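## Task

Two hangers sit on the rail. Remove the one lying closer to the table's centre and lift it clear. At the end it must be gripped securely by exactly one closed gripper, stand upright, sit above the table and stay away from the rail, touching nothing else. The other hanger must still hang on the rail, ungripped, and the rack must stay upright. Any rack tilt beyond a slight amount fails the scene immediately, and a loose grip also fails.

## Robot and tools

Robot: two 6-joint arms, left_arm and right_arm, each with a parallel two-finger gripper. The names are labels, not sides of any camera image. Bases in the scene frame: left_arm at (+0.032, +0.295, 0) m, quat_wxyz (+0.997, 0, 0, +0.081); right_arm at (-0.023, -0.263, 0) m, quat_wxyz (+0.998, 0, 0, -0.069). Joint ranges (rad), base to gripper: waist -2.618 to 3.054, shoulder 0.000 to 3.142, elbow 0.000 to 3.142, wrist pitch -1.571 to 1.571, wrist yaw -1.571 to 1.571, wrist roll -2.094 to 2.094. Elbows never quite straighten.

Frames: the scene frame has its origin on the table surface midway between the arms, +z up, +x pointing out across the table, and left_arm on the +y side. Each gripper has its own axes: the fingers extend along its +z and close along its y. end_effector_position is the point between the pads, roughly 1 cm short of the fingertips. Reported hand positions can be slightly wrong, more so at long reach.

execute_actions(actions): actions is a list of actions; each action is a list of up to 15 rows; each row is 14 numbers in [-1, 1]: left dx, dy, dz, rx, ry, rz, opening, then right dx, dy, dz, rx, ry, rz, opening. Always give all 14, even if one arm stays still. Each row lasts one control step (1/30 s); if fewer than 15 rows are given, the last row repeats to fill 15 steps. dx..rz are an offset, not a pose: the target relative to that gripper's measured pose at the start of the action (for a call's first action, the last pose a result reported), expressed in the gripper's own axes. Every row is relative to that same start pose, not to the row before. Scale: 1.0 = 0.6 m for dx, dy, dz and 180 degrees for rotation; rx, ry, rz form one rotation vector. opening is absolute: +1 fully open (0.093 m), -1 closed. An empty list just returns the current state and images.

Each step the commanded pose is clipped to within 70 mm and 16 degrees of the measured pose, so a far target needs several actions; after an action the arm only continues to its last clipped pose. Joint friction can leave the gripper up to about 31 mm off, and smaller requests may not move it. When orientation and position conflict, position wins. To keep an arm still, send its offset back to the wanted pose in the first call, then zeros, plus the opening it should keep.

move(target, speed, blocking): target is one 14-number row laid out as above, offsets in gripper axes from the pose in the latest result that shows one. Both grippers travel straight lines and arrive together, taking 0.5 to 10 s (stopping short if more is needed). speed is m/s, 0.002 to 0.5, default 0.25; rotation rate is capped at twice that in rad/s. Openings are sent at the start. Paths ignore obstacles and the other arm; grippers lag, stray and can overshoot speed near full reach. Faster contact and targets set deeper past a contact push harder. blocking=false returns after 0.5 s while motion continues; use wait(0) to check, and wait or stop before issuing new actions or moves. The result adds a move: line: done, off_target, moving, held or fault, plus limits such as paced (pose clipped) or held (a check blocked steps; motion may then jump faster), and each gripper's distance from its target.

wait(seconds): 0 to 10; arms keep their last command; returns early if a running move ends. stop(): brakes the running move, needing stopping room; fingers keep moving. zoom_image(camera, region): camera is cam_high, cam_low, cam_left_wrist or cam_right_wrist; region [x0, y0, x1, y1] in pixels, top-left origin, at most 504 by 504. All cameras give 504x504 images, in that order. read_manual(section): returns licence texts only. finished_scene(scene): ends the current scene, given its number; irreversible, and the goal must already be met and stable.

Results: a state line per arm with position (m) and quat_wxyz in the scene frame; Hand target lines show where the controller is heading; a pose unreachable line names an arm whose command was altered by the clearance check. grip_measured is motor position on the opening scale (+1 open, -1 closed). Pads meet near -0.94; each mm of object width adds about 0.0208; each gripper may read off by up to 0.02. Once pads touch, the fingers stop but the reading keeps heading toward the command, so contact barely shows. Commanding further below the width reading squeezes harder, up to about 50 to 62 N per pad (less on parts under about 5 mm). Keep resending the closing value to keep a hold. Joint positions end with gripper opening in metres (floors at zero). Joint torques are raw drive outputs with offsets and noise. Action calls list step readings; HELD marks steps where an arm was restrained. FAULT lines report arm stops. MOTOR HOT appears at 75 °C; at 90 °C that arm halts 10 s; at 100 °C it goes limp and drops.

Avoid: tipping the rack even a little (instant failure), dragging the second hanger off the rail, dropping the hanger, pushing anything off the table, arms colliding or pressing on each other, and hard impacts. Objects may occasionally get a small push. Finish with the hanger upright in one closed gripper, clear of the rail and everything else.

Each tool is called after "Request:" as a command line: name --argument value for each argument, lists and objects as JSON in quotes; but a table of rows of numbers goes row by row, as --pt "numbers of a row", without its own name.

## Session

Request:
execute_actions --actions '[]'

Scene clock: 0.00 s.
left_arm: end_effector_position=(+0.4037, +0.3517, +0.4092) grip_measured=+1.000 end_effector_quat_wxyz=(+0.711, -0.055, +0.699, +0.054) | right_arm: end_effector_position=(+0.3486, -0.3140, +0.4073) grip_measured=+1.000 end_effector_quat_wxyz=(+0.710, +0.048, +0.701, -0.055)
Joint positions: left_arm=[-0.01   1.052  1.062  0.007 -0.003 -0.002  0.093] | right_arm=[ 0.009  1.049  1.055  0.008  0.016 -0.009  0.093]
Joint velocities: left_arm=[-0.017  0.002 -0.012  0.007  0.007 -0.022  0.   ] | right_arm=[-0.012 -0.002 -0.012 -0.081  0.037  0.051  0.   ]
Joint torques (N m, as the arm reports them, + toward a larger angle): no reading
Motor temperatures (°C, as the motors report them): left_arm=[20 19 27 28 20 18] | right_arm=[20 20 24 28 19 19]
Hand target (left_arm): +0.404, +0.352, +0.409; +0.711, -0.055, +0.699, +0.054
Hand target (right_arm): +0.349, -0.314, +0.407; +0.710, +0.048, +0.701, -0.055

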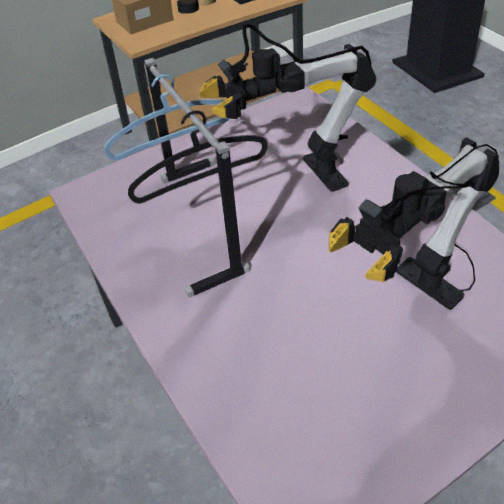

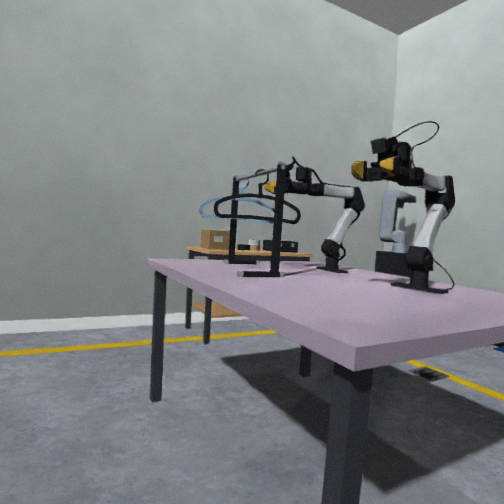

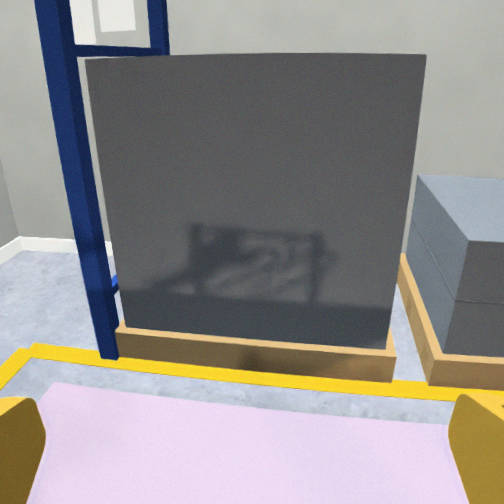

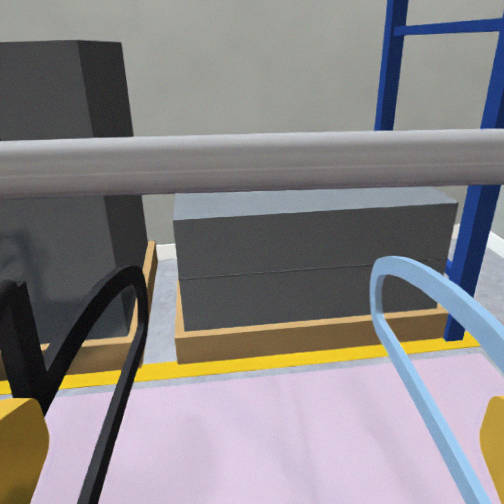

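Request:
zoom_image --camera "cam_high" --region '[100, 40, 300, 240]'

Request:
zoom_image --camera "cam_low" --region '[195, 150, 325, 280]'

Region (100, 40, 300, 240) of cam_high's 504x504 image, scaled by 2.520, with more detail than that image has.

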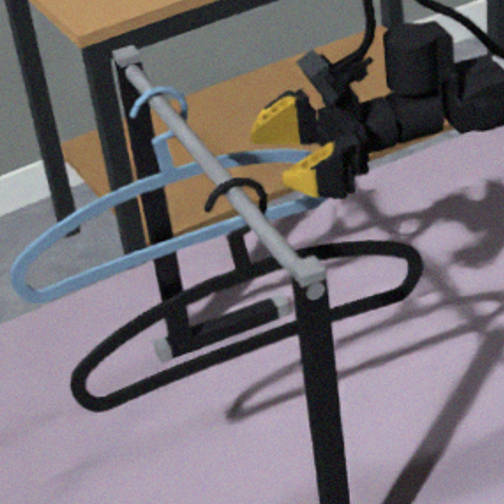

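Region (195, 150, 325, 280) of cam_low's 504x504 image, scaled by 3.877, with more detail than that image has.

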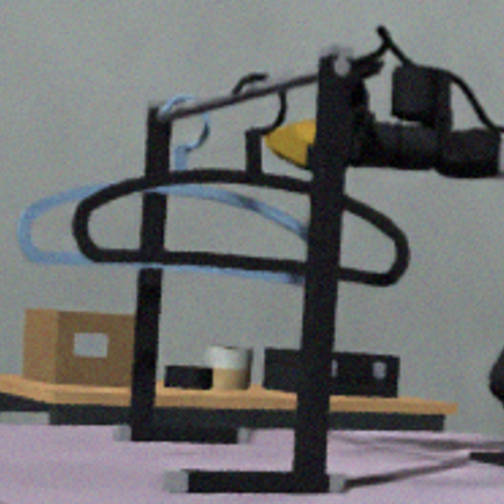

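Request:
move --target '[0,0,0,0,0,0,1, 0.048,0.143,-0.036,-0.018,0.1595,-0.0046,0.0]' --speed 0.25

Request:
zoom_image --camera "cam_high" --region '[160, 50, 290, 180]'

Request:
zoom_image --camera "cam_low" --region '[235, 150, 325, 230]'

Scene clock: 32.33 s.
left_arm: end_effector_position=(+0.4037, +0.3517, +0.4092) grip_measured=+1.000 end_effector_quat_wxyz=(+0.711, -0.055, +0.699, +0.054) | right_arm: end_effector_position=(+0.3376, -0.2272, +0.3761) grip_measured=+0.003 end_effector_quat_wxyz=(+0.518, +0.028, +0.854, -0.025)
Joint positions: left_arm=[-0.01   1.052  1.062  0.007 -0.003 -0.002  0.093] | right_arm=[ 0.359  1.238  1.521 -0.782  0.265  0.128  0.045]
Joint velocities: left_arm=[-0.002 -0.012 -0.012  0.037 -0.022 -0.037  0.   ] | right_arm=[-0.002  0.002 -0.002 -0.007 -0.007  0.022 -0.   ]
Joint torques (N m, as the arm reports them, + toward a larger angle): left_arm=[-0.02 -3.73  7.92  2.45  0.11 -0.03] | right_arm=[ 0.15 -2.37 10.29  2.1   0.2   0.09]
Motor temperatures (°C, as the motors report them): left_arm=[20 19 34 33 20 18] | right_arm=[20 21 28 33 19 19]
Hand target (left_arm): +0.404, +0.352, +0.409; +0.711, -0.055, +0.699, +0.054
Hand target (right_arm): +0.340, -0.226, +0.378; +0.516, +0.032, +0.855, -0.026
Off the commanded pose (left_arm): 0.000 m, 0 deg.
Off the commanded pose (right_arm): 0.003 m, 1 deg.
move: done

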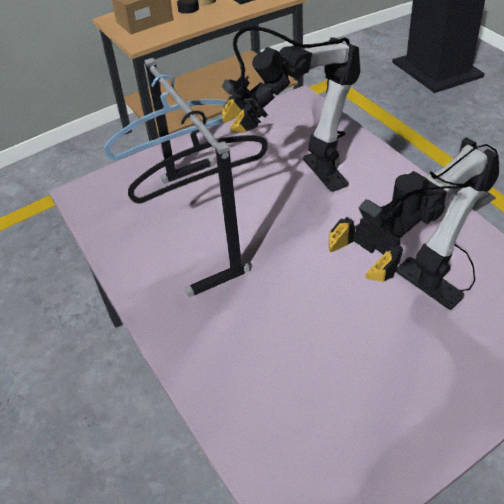

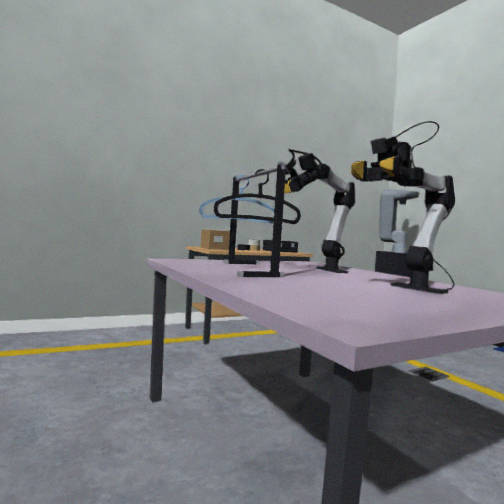

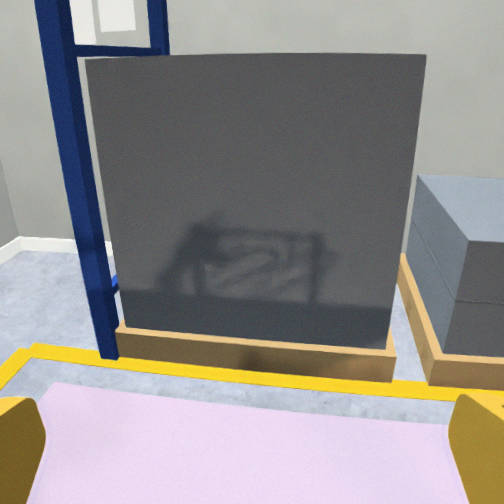

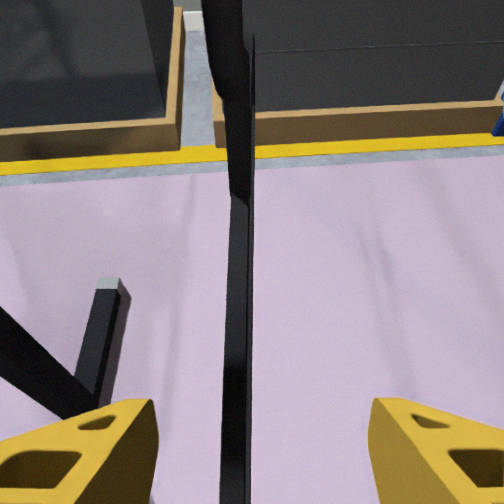

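Region (160, 50, 290, 180) of cam_high's 504x504 image, scaled by 3.877, with more detail than that image has.

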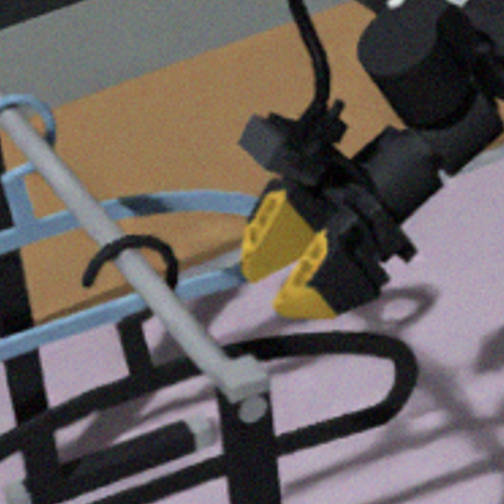

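Region (235, 150, 325, 230) of cam_low's 504x504 image, scaled by 5.600, with more detail than that image has.

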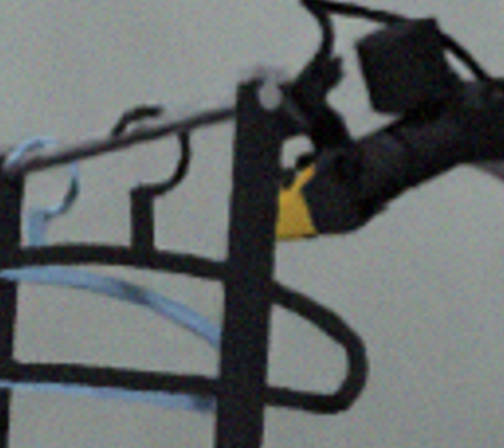

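Request:
move --target '[0,0,0,0,0,0,1, 0.032,0.012,0.1295,0,0,0,-0.1]' --speed 0.12

Request:
zoom_image --camera "cam_high" --region '[160, 50, 290, 180]'

Request:
zoom_image --camera "cam_low" --region '[235, 150, 325, 230]'

Scene clock: 42.60 s.
left_arm: end_effector_position=(+0.4037, +0.3517, +0.4092) grip_measured=+1.000 end_effector_quat_wxyz=(+0.711, -0.055, +0.699, +0.054) | right_arm: end_effector_position=(+0.3921, -0.2228, +0.3269) grip_measured=-0.097 end_effector_quat_wxyz=(+0.517, +0.031, +0.855, -0.026)
Joint positions: left_arm=[-0.01   1.052  1.062  0.007 -0.003 -0.002  0.093] | right_arm=[ 0.333  1.359  1.396 -0.538  0.248  0.12   0.041]
Joint velocities: left_arm=[-0.002  0.012 -0.017 -0.007 -0.051 -0.022  0.   ] | right_arm=[-0.002  0.002  0.002  0.007 -0.066 -0.022 -0.   ]
Joint torques (N m, as the arm reports them, + toward a larger angle): left_arm=[-0.15 -3.64  7.99  2.45  0.1  -0.05] | right_arm=[-1.12 -4.61  7.31  2.47 -0.03 -0.15]
Motor temperatures (°C, as the motors report them): left_arm=[20 20 35 34 20 18] | right_arm=[20 21 29 33 19 19]
Hand target (left_arm): +0.404, +0.352, +0.409; +0.711, -0.055, +0.699, +0.054
Hand target (right_arm): +0.397, -0.224, +0.322; +0.518, +0.028, +0.855, -0.025
Off the commanded pose (left_arm): 0.000 m, 0 deg.
Off the commanded pose (right_arm): 0.007 m, 0 deg.
move: done

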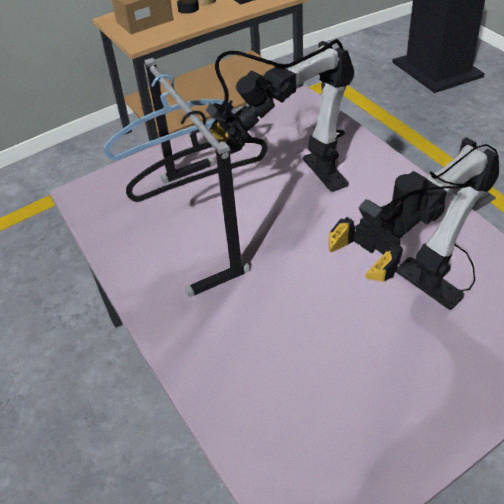

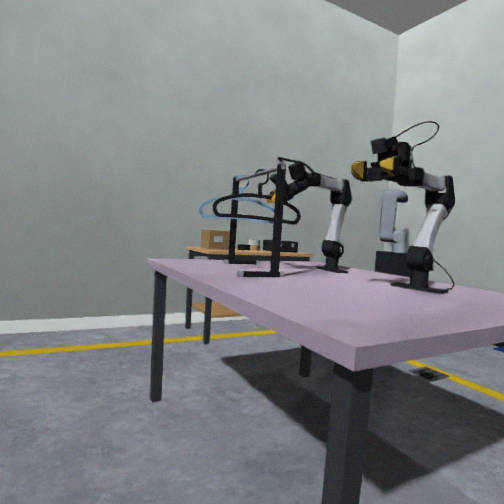

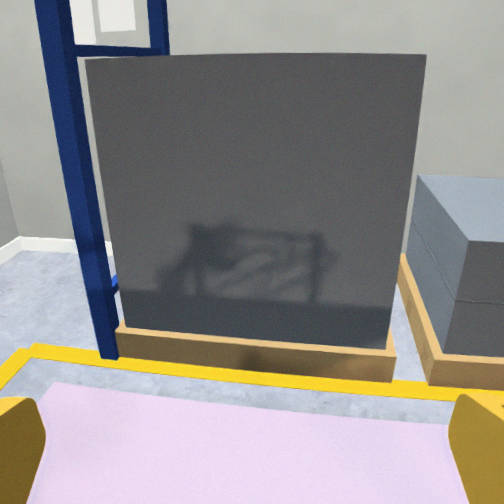

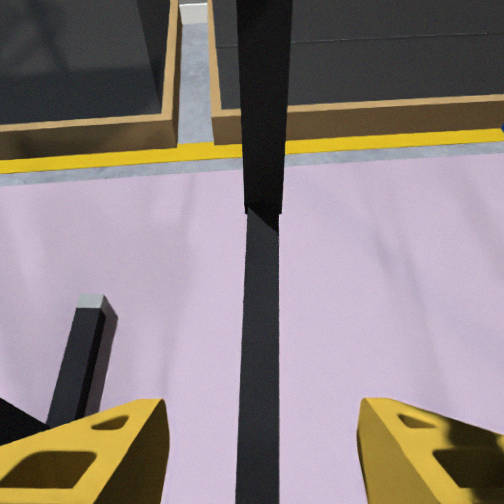

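Region (160, 50, 290, 180) of cam_high's 504x504 image, scaled by 3.877, with more detail than that image has.

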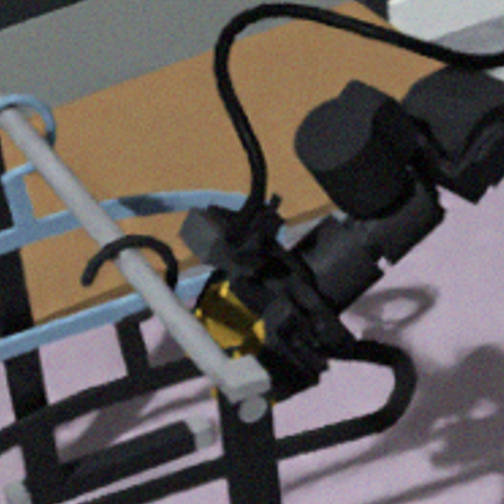

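Region (235, 150, 325, 230) of cam_low's 504x504 image, scaled by 5.600, with more detail than that image has.

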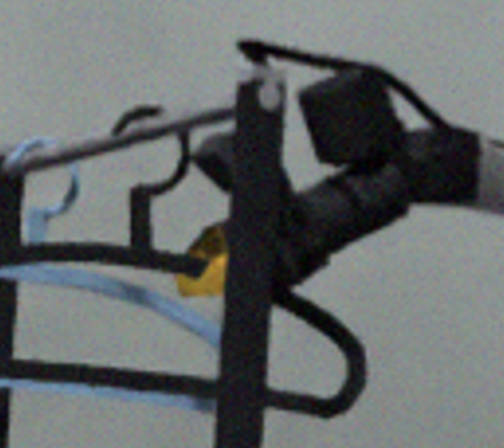

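Request:
execute_actions --actions '[[[0,0,0,0,0,0,1, 0,0,0,0,0,0,-0.3],[0,0,0,0,0,0,1, 0,0,0,0,0,0,-0.45],[0,0,0,0,0,0,1, 0,0,0,0,0,0,-0.58],[0,0,0,0,0,0,1, 0,0,0,0,0,0,-0.65],[0,0,0,0,0,0,1, 0,0,0,0,0,0,-0.7],[0,0,0,0,0,0,1, 0,0,0,0,0,0,-0.74],[0,0,0,0,0,0,1, 0,0,0,0,0,0,-0.78],[0,0,0,0,0,0,1, 0,0,0,0,0,0,-0.82],[0,0,0,0,0,0,1, 0,0,0,0,0,0,-0.86],[0,0,0,0,0,0,1, 0,0,0,0,0,0,-0.9],[0,0,0,0,0,0,1, 0,0,0,0,0,0,-0.95],[0,0,0,0,0,0,1, 0,0,0,0,0,0,-1]]]'

Request:
move --target '[0,0,0,0,0,0,1, -0.053,0,-0.037,0,0,0,-1]' --speed 0.06

Request:
zoom_image --camera "cam_high" --region '[160, 50, 290, 180]'

Request:
zoom_image --camera "cam_low" --region '[235, 150, 325, 230]'

Scene clock: 54.73 s.
left_arm: end_effector_position=(+0.4037, +0.3517, +0.4092) grip_measured=+1.000 end_effector_quat_wxyz=(+0.711, -0.055, +0.699, +0.054) | right_arm: end_effector_position=(+0.3925, -0.2225, +0.3277) grip_measured=-0.951 end_effector_quat_wxyz=(+0.518, +0.031, +0.854, -0.025)
Joint positions: left_arm=[-0.01   1.052  1.062  0.007 -0.003 -0.002  0.093] | right_arm=[ 0.333  1.359  1.396 -0.534  0.246  0.12   0.   ]
Joint velocities: left_arm=[-0.017  0.007 -0.007 -0.066 -0.022 -0.022  0.   ] | right_arm=[ 0.002  0.007 -0.002 -0.081  0.007 -0.007  0.   ]
Joint torques (N m, as the arm reports them, + toward a larger angle): left_arm=[-0.16 -3.7   7.91  2.44  0.12 -0.04] | right_arm=[-0.31 -5.4   8.62  2.19  0.1   0.01]
Motor temperatures (°C, as the motors report them): left_arm=[20 20 36 34 20 18] | right_arm=[20 21 29 34 19 19]
Hand target (left_arm): +0.404, +0.352, +0.409; +0.711, -0.055, +0.699, +0.054
Hand target (right_arm): +0.392, -0.223, +0.327; +0.517, +0.031, +0.855, -0.026
Off the commanded pose (left_arm): 0.000 m, 0 deg.
Off the commanded pose (right_arm): 0.001 m, 0 deg.
Step readings (end_effector_position):
0: left_arm (+0.4037, +0.3517, +0.4092) | right_arm (+0.3925, -0.2226, +0.3277)
1: left_arm (+0.4037, +0.3517, +0.4092) | right_arm (+0.3925, -0.2226, +0.3277)
2: left_arm (+0.4037, +0.3517, +0.4092) | right_arm (+0.3925, -0.2226, +0.3277)
4: left_arm (+0.4037, +0.3517, +0.4092) | right_arm (+0.3925, -0.2226, +0.3277)
8: left_arm (+0.4037, +0.3517, +0.4092) | right_arm (+0.3925, -0.2226, +0.3277)
15: end_effector_position above

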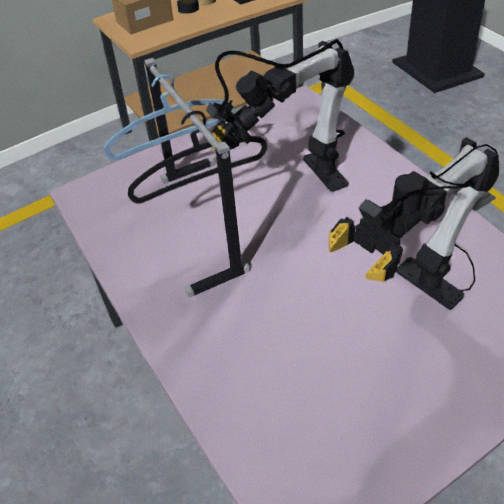

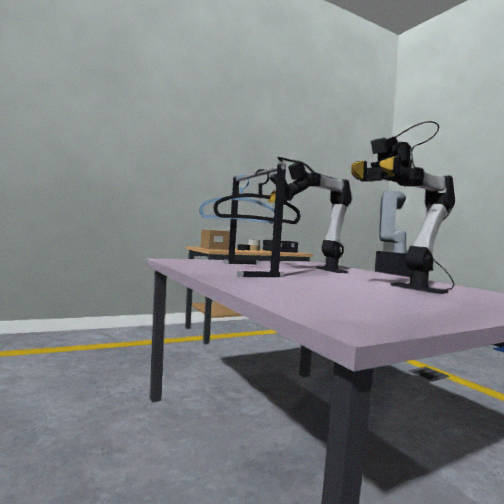

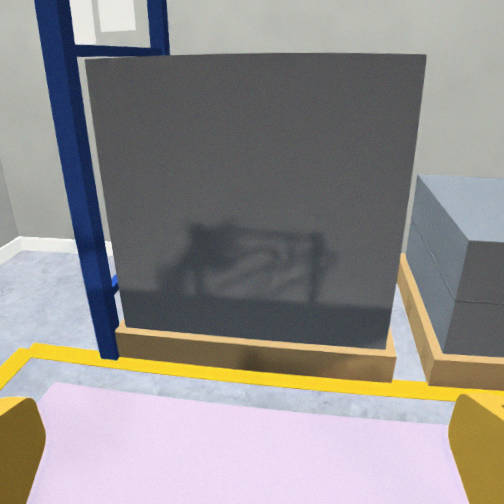

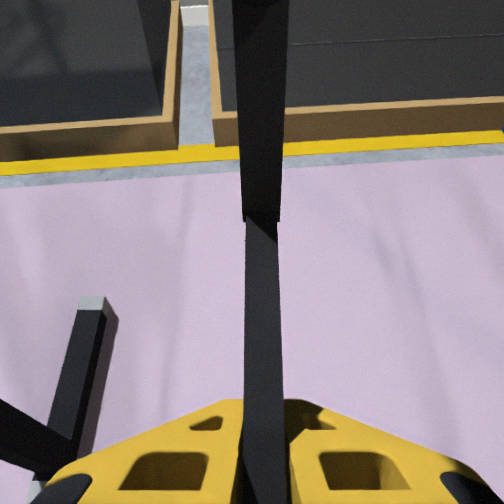

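Scene clock: 55.97 s.
left_arm: end_effector_position=(+0.4037, +0.3517, +0.4092) grip_measured=+1.000 end_effector_quat_wxyz=(+0.711, -0.055, +0.699, +0.054) | right_arm: end_effector_position=(+0.3832, -0.2243, +0.3546) grip_measured=-0.951 end_effector_quat_wxyz=(+0.505, +0.029, +0.862, -0.028)
Joint positions: left_arm=[-0.01   1.052  1.062  0.007 -0.003 -0.002  0.093] | right_arm=[ 0.333  1.381  1.554 -0.701  0.246  0.12   0.   ]
Joint velocities: left_arm=[-0.002 -0.007  0.007  0.037 -0.095 -0.066  0.   ] | right_arm=[-0.012 -0.007 -0.007  0.007 -0.037 -0.066  0.   ]
Joint torques (N m, as the arm reports them, + toward a larger angle): left_arm=[-0.19 -3.67  7.92  2.45  0.11 -0.06] | right_arm=[-0.12 -4.42 11.03  2.29  0.12 -0.01]
Motor temperatures (°C, as the motors report them): left_arm=[20 20 36 34 20 18] | right_arm=[20 21 29 34 19 19]
Hand target (left_arm): +0.404, +0.352, +0.409; +0.711, -0.055, +0.699, +0.054
Hand target (right_arm): +0.387, -0.222, +0.366; +0.518, +0.031, +0.854, -0.025
Off the commanded pose (left_arm): 0.000 m, 0 deg.
Off the commanded pose (right_arm): 0.013 m, 2 deg.
move: off_target (right_arm)

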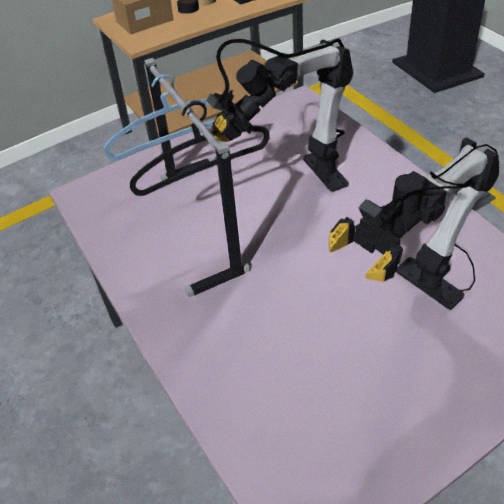

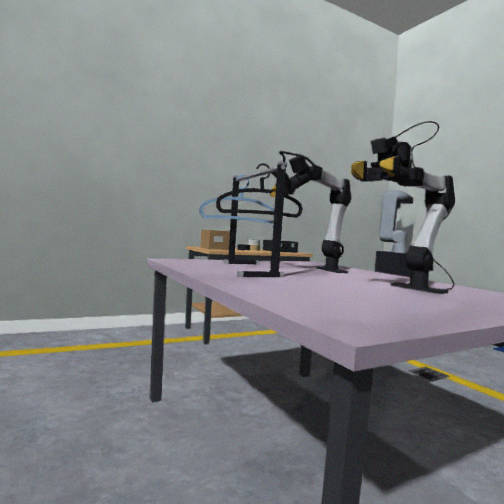

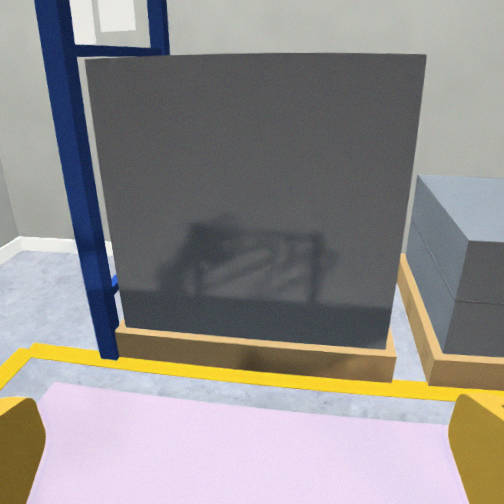

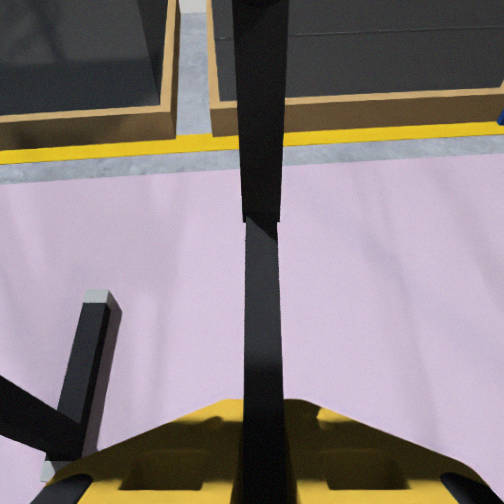

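Region (160, 50, 290, 180) of cam_high's 504x504 image, scaled by 3.877, with more detail than that image has.

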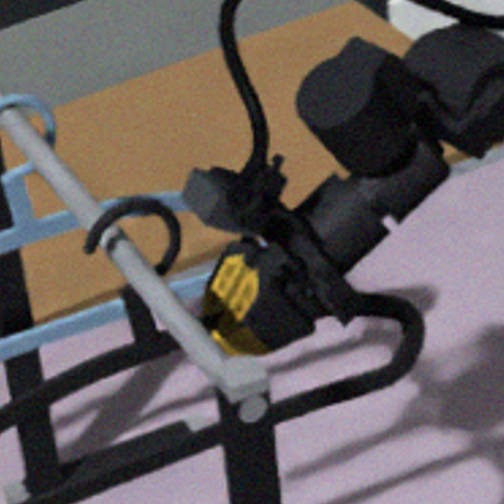

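Region (235, 150, 325, 230) of cam_low's 504x504 image, scaled by 5.600, with more detail than that image has.

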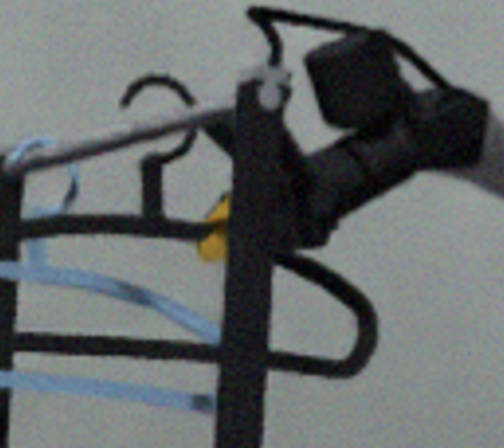

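Request:
execute_actions --actions '[[[0,0,0,0,0,0,1,-0.0199,0,-0.0169,0,-0.01,0,-1],[0,0,0,0,0,0,1,-0.0181,0,-0.0216,0,-0.01,0,-1],[0,0,0,0,0,0,1,-0.0162,0,-0.0263,0,-0.01,0,-1],[0,0,0,0,0,0,1,-0.0144,0,-0.031,0,-0.01,0,-1],[0,0,0,0,0,0,1,-0.0125,0,-0.0357,0,-0.01,0,-1],[0,0,0,0,0,0,1,-0.0106,0,-0.0403,0,-0.01,0,-1],[0,0,0,0,0,0,1,-0.0088,0,-0.045,0,-0.01,0,-1],[0,0,0,0,0,0,1,-0.0069,0,-0.0497,0,-0.01,0,-1],[0,0,0,0,0,0,1,-0.0051,0,-0.0544,0,-0.01,0,-1],[0,0,0,0,0,0,1,-0.0032,0,-0.0591,0,-0.01,0,-1],[0,0,0,0,0,0,1,-0.0013,0,-0.0638,0,-0.01,0,-1],[0,0,0,0,0,0,1,0.0005,0,-0.0685,0,-0.01,0,-1],[0,0,0,0,0,0,1,0.0024,0,-0.0732,0,-0.01,0,-1],[0,0,0,0,0,0,1,0.0042,0,-0.0779,0,-0.01,0,-1]]]'

Request:
zoom_image --camera "cam_low" --region '[235, 150, 325, 230]'

Scene clock: 80.27 s.
left_arm: end_effector_position=(+0.4037, +0.3517, +0.4092) grip_measured=+1.000 end_effector_quat_wxyz=(+0.711, -0.055, +0.699, +0.054) | right_arm: end_effector_position=(+0.3512, -0.2199, +0.3746) grip_measured=-0.951 end_effector_quat_wxyz=(+0.515, +0.022, +0.856, -0.024)
Joint positions: left_arm=[-0.01   1.052  1.062  0.007 -0.003 -0.002  0.093] | right_arm=[ 0.37   1.29   1.554 -0.771  0.266  0.124  0.   ]
Joint velocities: left_arm=[ 0.007  0.017  0.007 -0.022 -0.051  0.022  0.   ] | right_arm=[ 0.085 -0.281 -0.037 -0.095  0.051  0.051  0.   ]
Joint torques (N m, as the arm reports them, + toward a larger angle): left_arm=[-0.14 -3.67  7.94  2.45  0.14 -0.05] | right_arm=[ 0.14 -5.47  6.17  2.31  0.25  0.1 ]
Motor temperatures (°C, as the motors report them): left_arm=[20 20 37 35 20 18] | right_arm=[20 22 32 34 19 19]
Hand target (left_arm): +0.404, +0.352, +0.409; +0.711, -0.055, +0.699, +0.054
Hand target (right_arm): +0.342, -0.221, +0.376; +0.518, +0.029, +0.854, -0.028
Off the commanded pose (left_arm): 0.000 m, 0 deg.
Off the commanded pose (right_arm): 0.010 m, 1 deg.
Step readings (end_effector_position):
0: left_arm (+0.4037, +0.3517, +0.4092) | right_arm (+0.3832, -0.2243, +0.3544)
1: left_arm (+0.4037, +0.3517, +0.4092) | right_arm (+0.3830, -0.2244, +0.3541)
2: left_arm (+0.4037, +0.3517, +0.4092) | right_arm (+0.3827, -0.2244, +0.3536)
4: left_arm (+0.4037, +0.3517, +0.4092) | right_arm (+0.3816, -0.2246, +0.3518)
8: left_arm (+0.4037, +0.3517, +0.4092) | right_arm (+0.3744, -0.2226, +0.3536)
15: end_effector_position above

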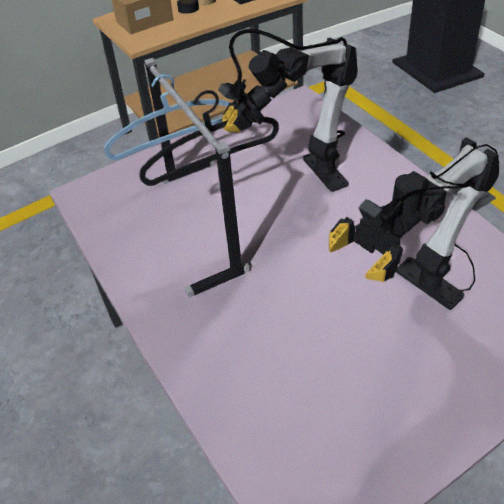

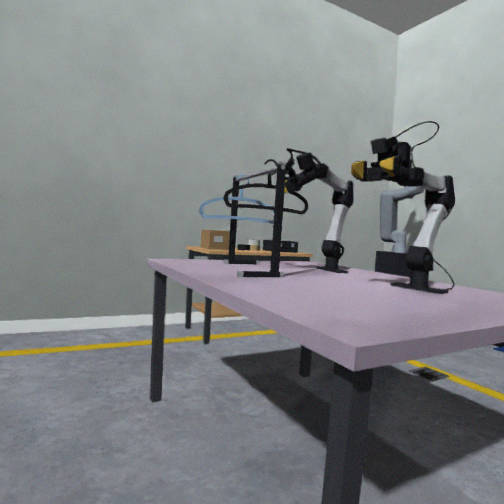

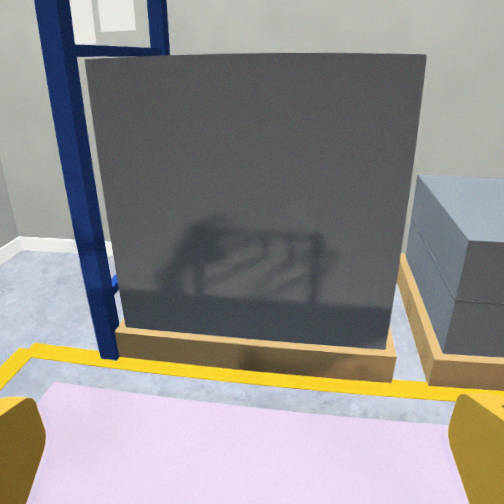

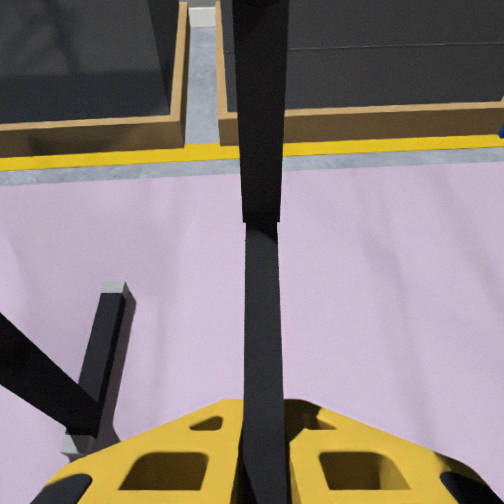

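Region (235, 150, 325, 230) of cam_low's 504x504 image, scaled by 5.600, with more detail than that image has.

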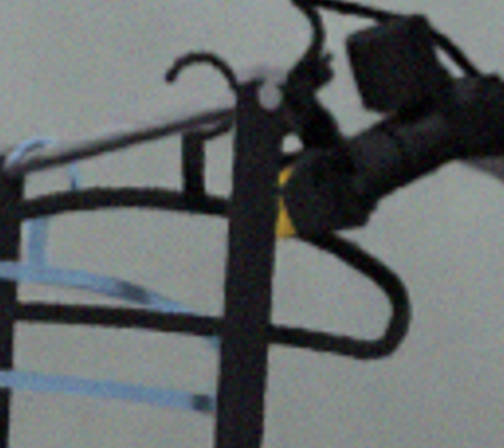

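Request:
move --target '[0,0,0,0,0,0,1, 0.128,-0.016,-0.278,-0.087,-0.013,-0.037,-1]' --speed 0.2

Scene clock: 90.80 s.
left_arm: end_effector_position=(+0.4037, +0.3517, +0.4092) grip_measured=+1.000 end_effector_quat_wxyz=(+0.711, -0.055, +0.699, +0.054) | right_arm: end_effector_position=(+0.1691, -0.2206, +0.3810) grip_measured=-0.950 end_effector_quat_wxyz=(+0.518, -0.094, +0.848, +0.060)
Joint positions: left_arm=[-0.01   1.052  1.062  0.007 -0.003 -0.002  0.093] | right_arm=[ 0.317  0.745  1.413 -1.141 -0.043 -0.018  0.   ]
Joint velocities: left_arm=[-0.012  0.007  0.007 -0.095  0.007 -0.007  0.   ] | right_arm=[ 0.002 -0.017 -0.012 -0.037 -0.066 -0.081  0.   ]
Joint torques (N m, as the arm reports them, + toward a larger angle): left_arm=[-0.2  -3.74  7.91  2.43  0.1  -0.05] | right_arm=[-1.2   0.69  6.55  2.45 -0.15 -0.11]
Motor temperatures (°C, as the motors report them): left_arm=[20 20 38 35 20 18] | right_arm=[20 22 31 35 19 19]
Hand target (left_arm): +0.404, +0.352, +0.409; +0.711, -0.055, +0.699, +0.054
Hand target (right_arm): +0.168, -0.220, +0.387; +0.530, -0.098, +0.840, +0.062
Off the commanded pose (left_arm): 0.000 m, 0 deg.
Off the commanded pose (right_arm): 0.005 m, 2 deg.
move: done

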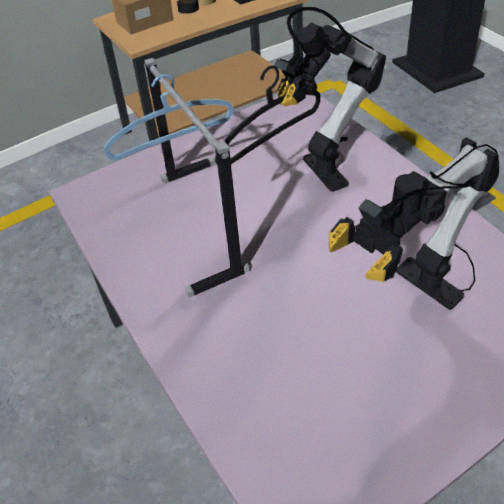

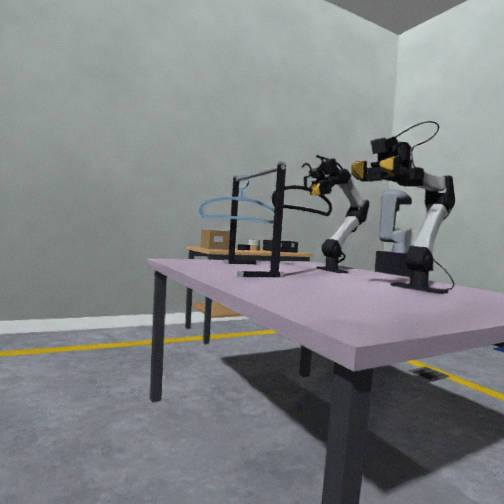

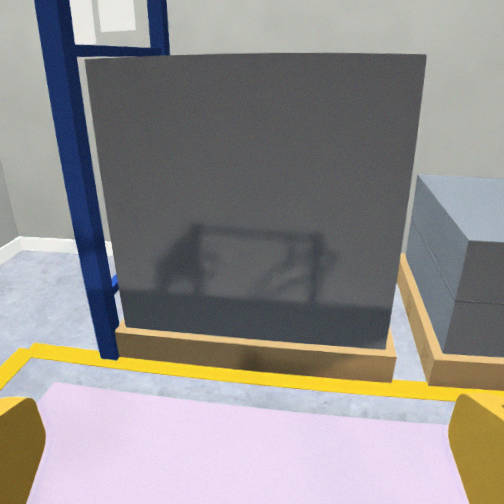

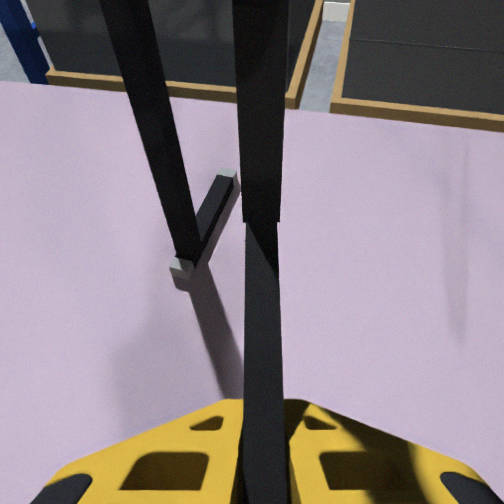

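Request:
move --target '[0,0,0,0,0,0,1, 0.0227,0.214,-0.075,-0.1995,-0.01,-0.098,-1]' --speed 0.28

Scene clock: 101.10 s.
left_arm: end_effector_position=(+0.4037, +0.3517, +0.4092) grip_measured=+1.000 end_effector_quat_wxyz=(+0.711, -0.055, +0.699, +0.054) | right_arm: end_effector_position=(+0.0902, -0.1101, +0.3777) grip_measured=-0.950 end_effector_quat_wxyz=(+0.459, -0.384, +0.766, +0.237)
Joint positions: left_arm=[-0.01   1.052  1.062  0.007 -0.003 -0.002  0.093] | right_arm=[ 1.035  0.731  1.413 -1.168 -0.04  -0.009  0.   ]
Joint velocities: left_arm=[-0.002 -0.027 -0.002  0.022  0.022  0.051  0.   ] | right_arm=[ 0.027  0.017 -0.002 -0.037  0.081  0.066  0.   ]
Joint torques (N m, as the arm reports them, + toward a larger angle): left_arm=[-0.07 -3.68  7.92  2.45  0.11 -0.03] | right_arm=[0.17 1.85 6.87 2.75 0.08 0.08]
Motor temperatures (°C, as the motors report them): left_arm=[20 20 38 36 20 18] | right_arm=[20 22 30 35 19 19]
Hand target (left_arm): +0.404, +0.352, +0.409; +0.711, -0.055, +0.699, +0.054
Hand target (right_arm): +0.095, -0.106, +0.393; +0.484, -0.372, +0.753, +0.245
Off the commanded pose (left_arm): 0.000 m, 0 deg.
Off the commanded pose (right_arm): 0.014 m, 3 deg.
move: off_target (right_arm)

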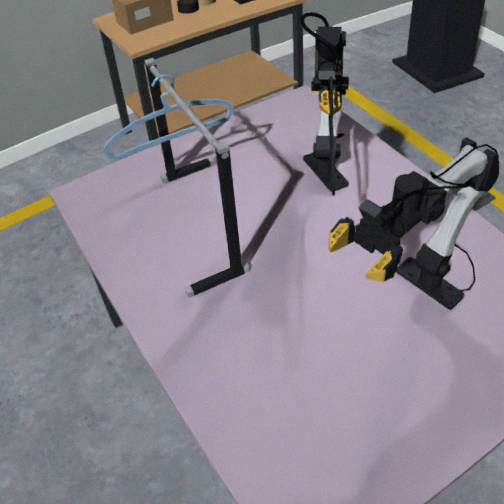

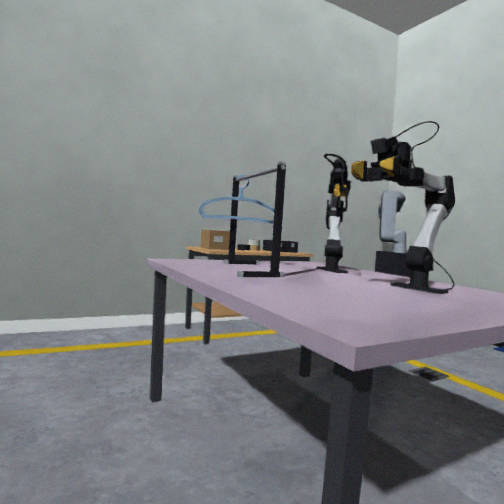

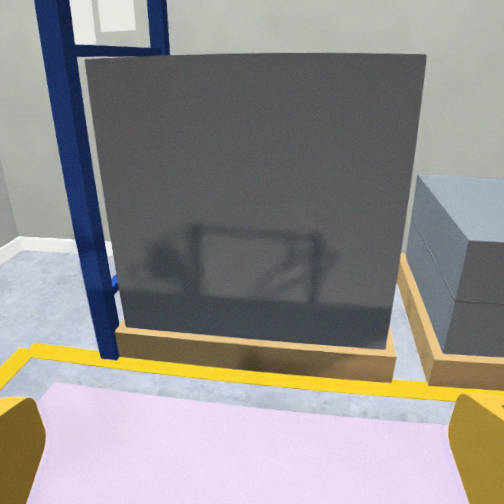

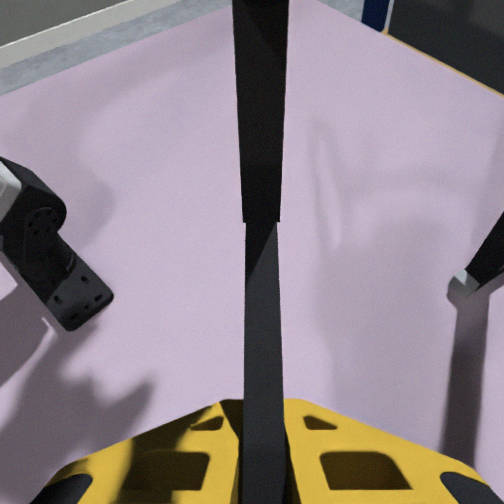

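Request:
finished_scene --scene 2

The scene is finished: the task was done.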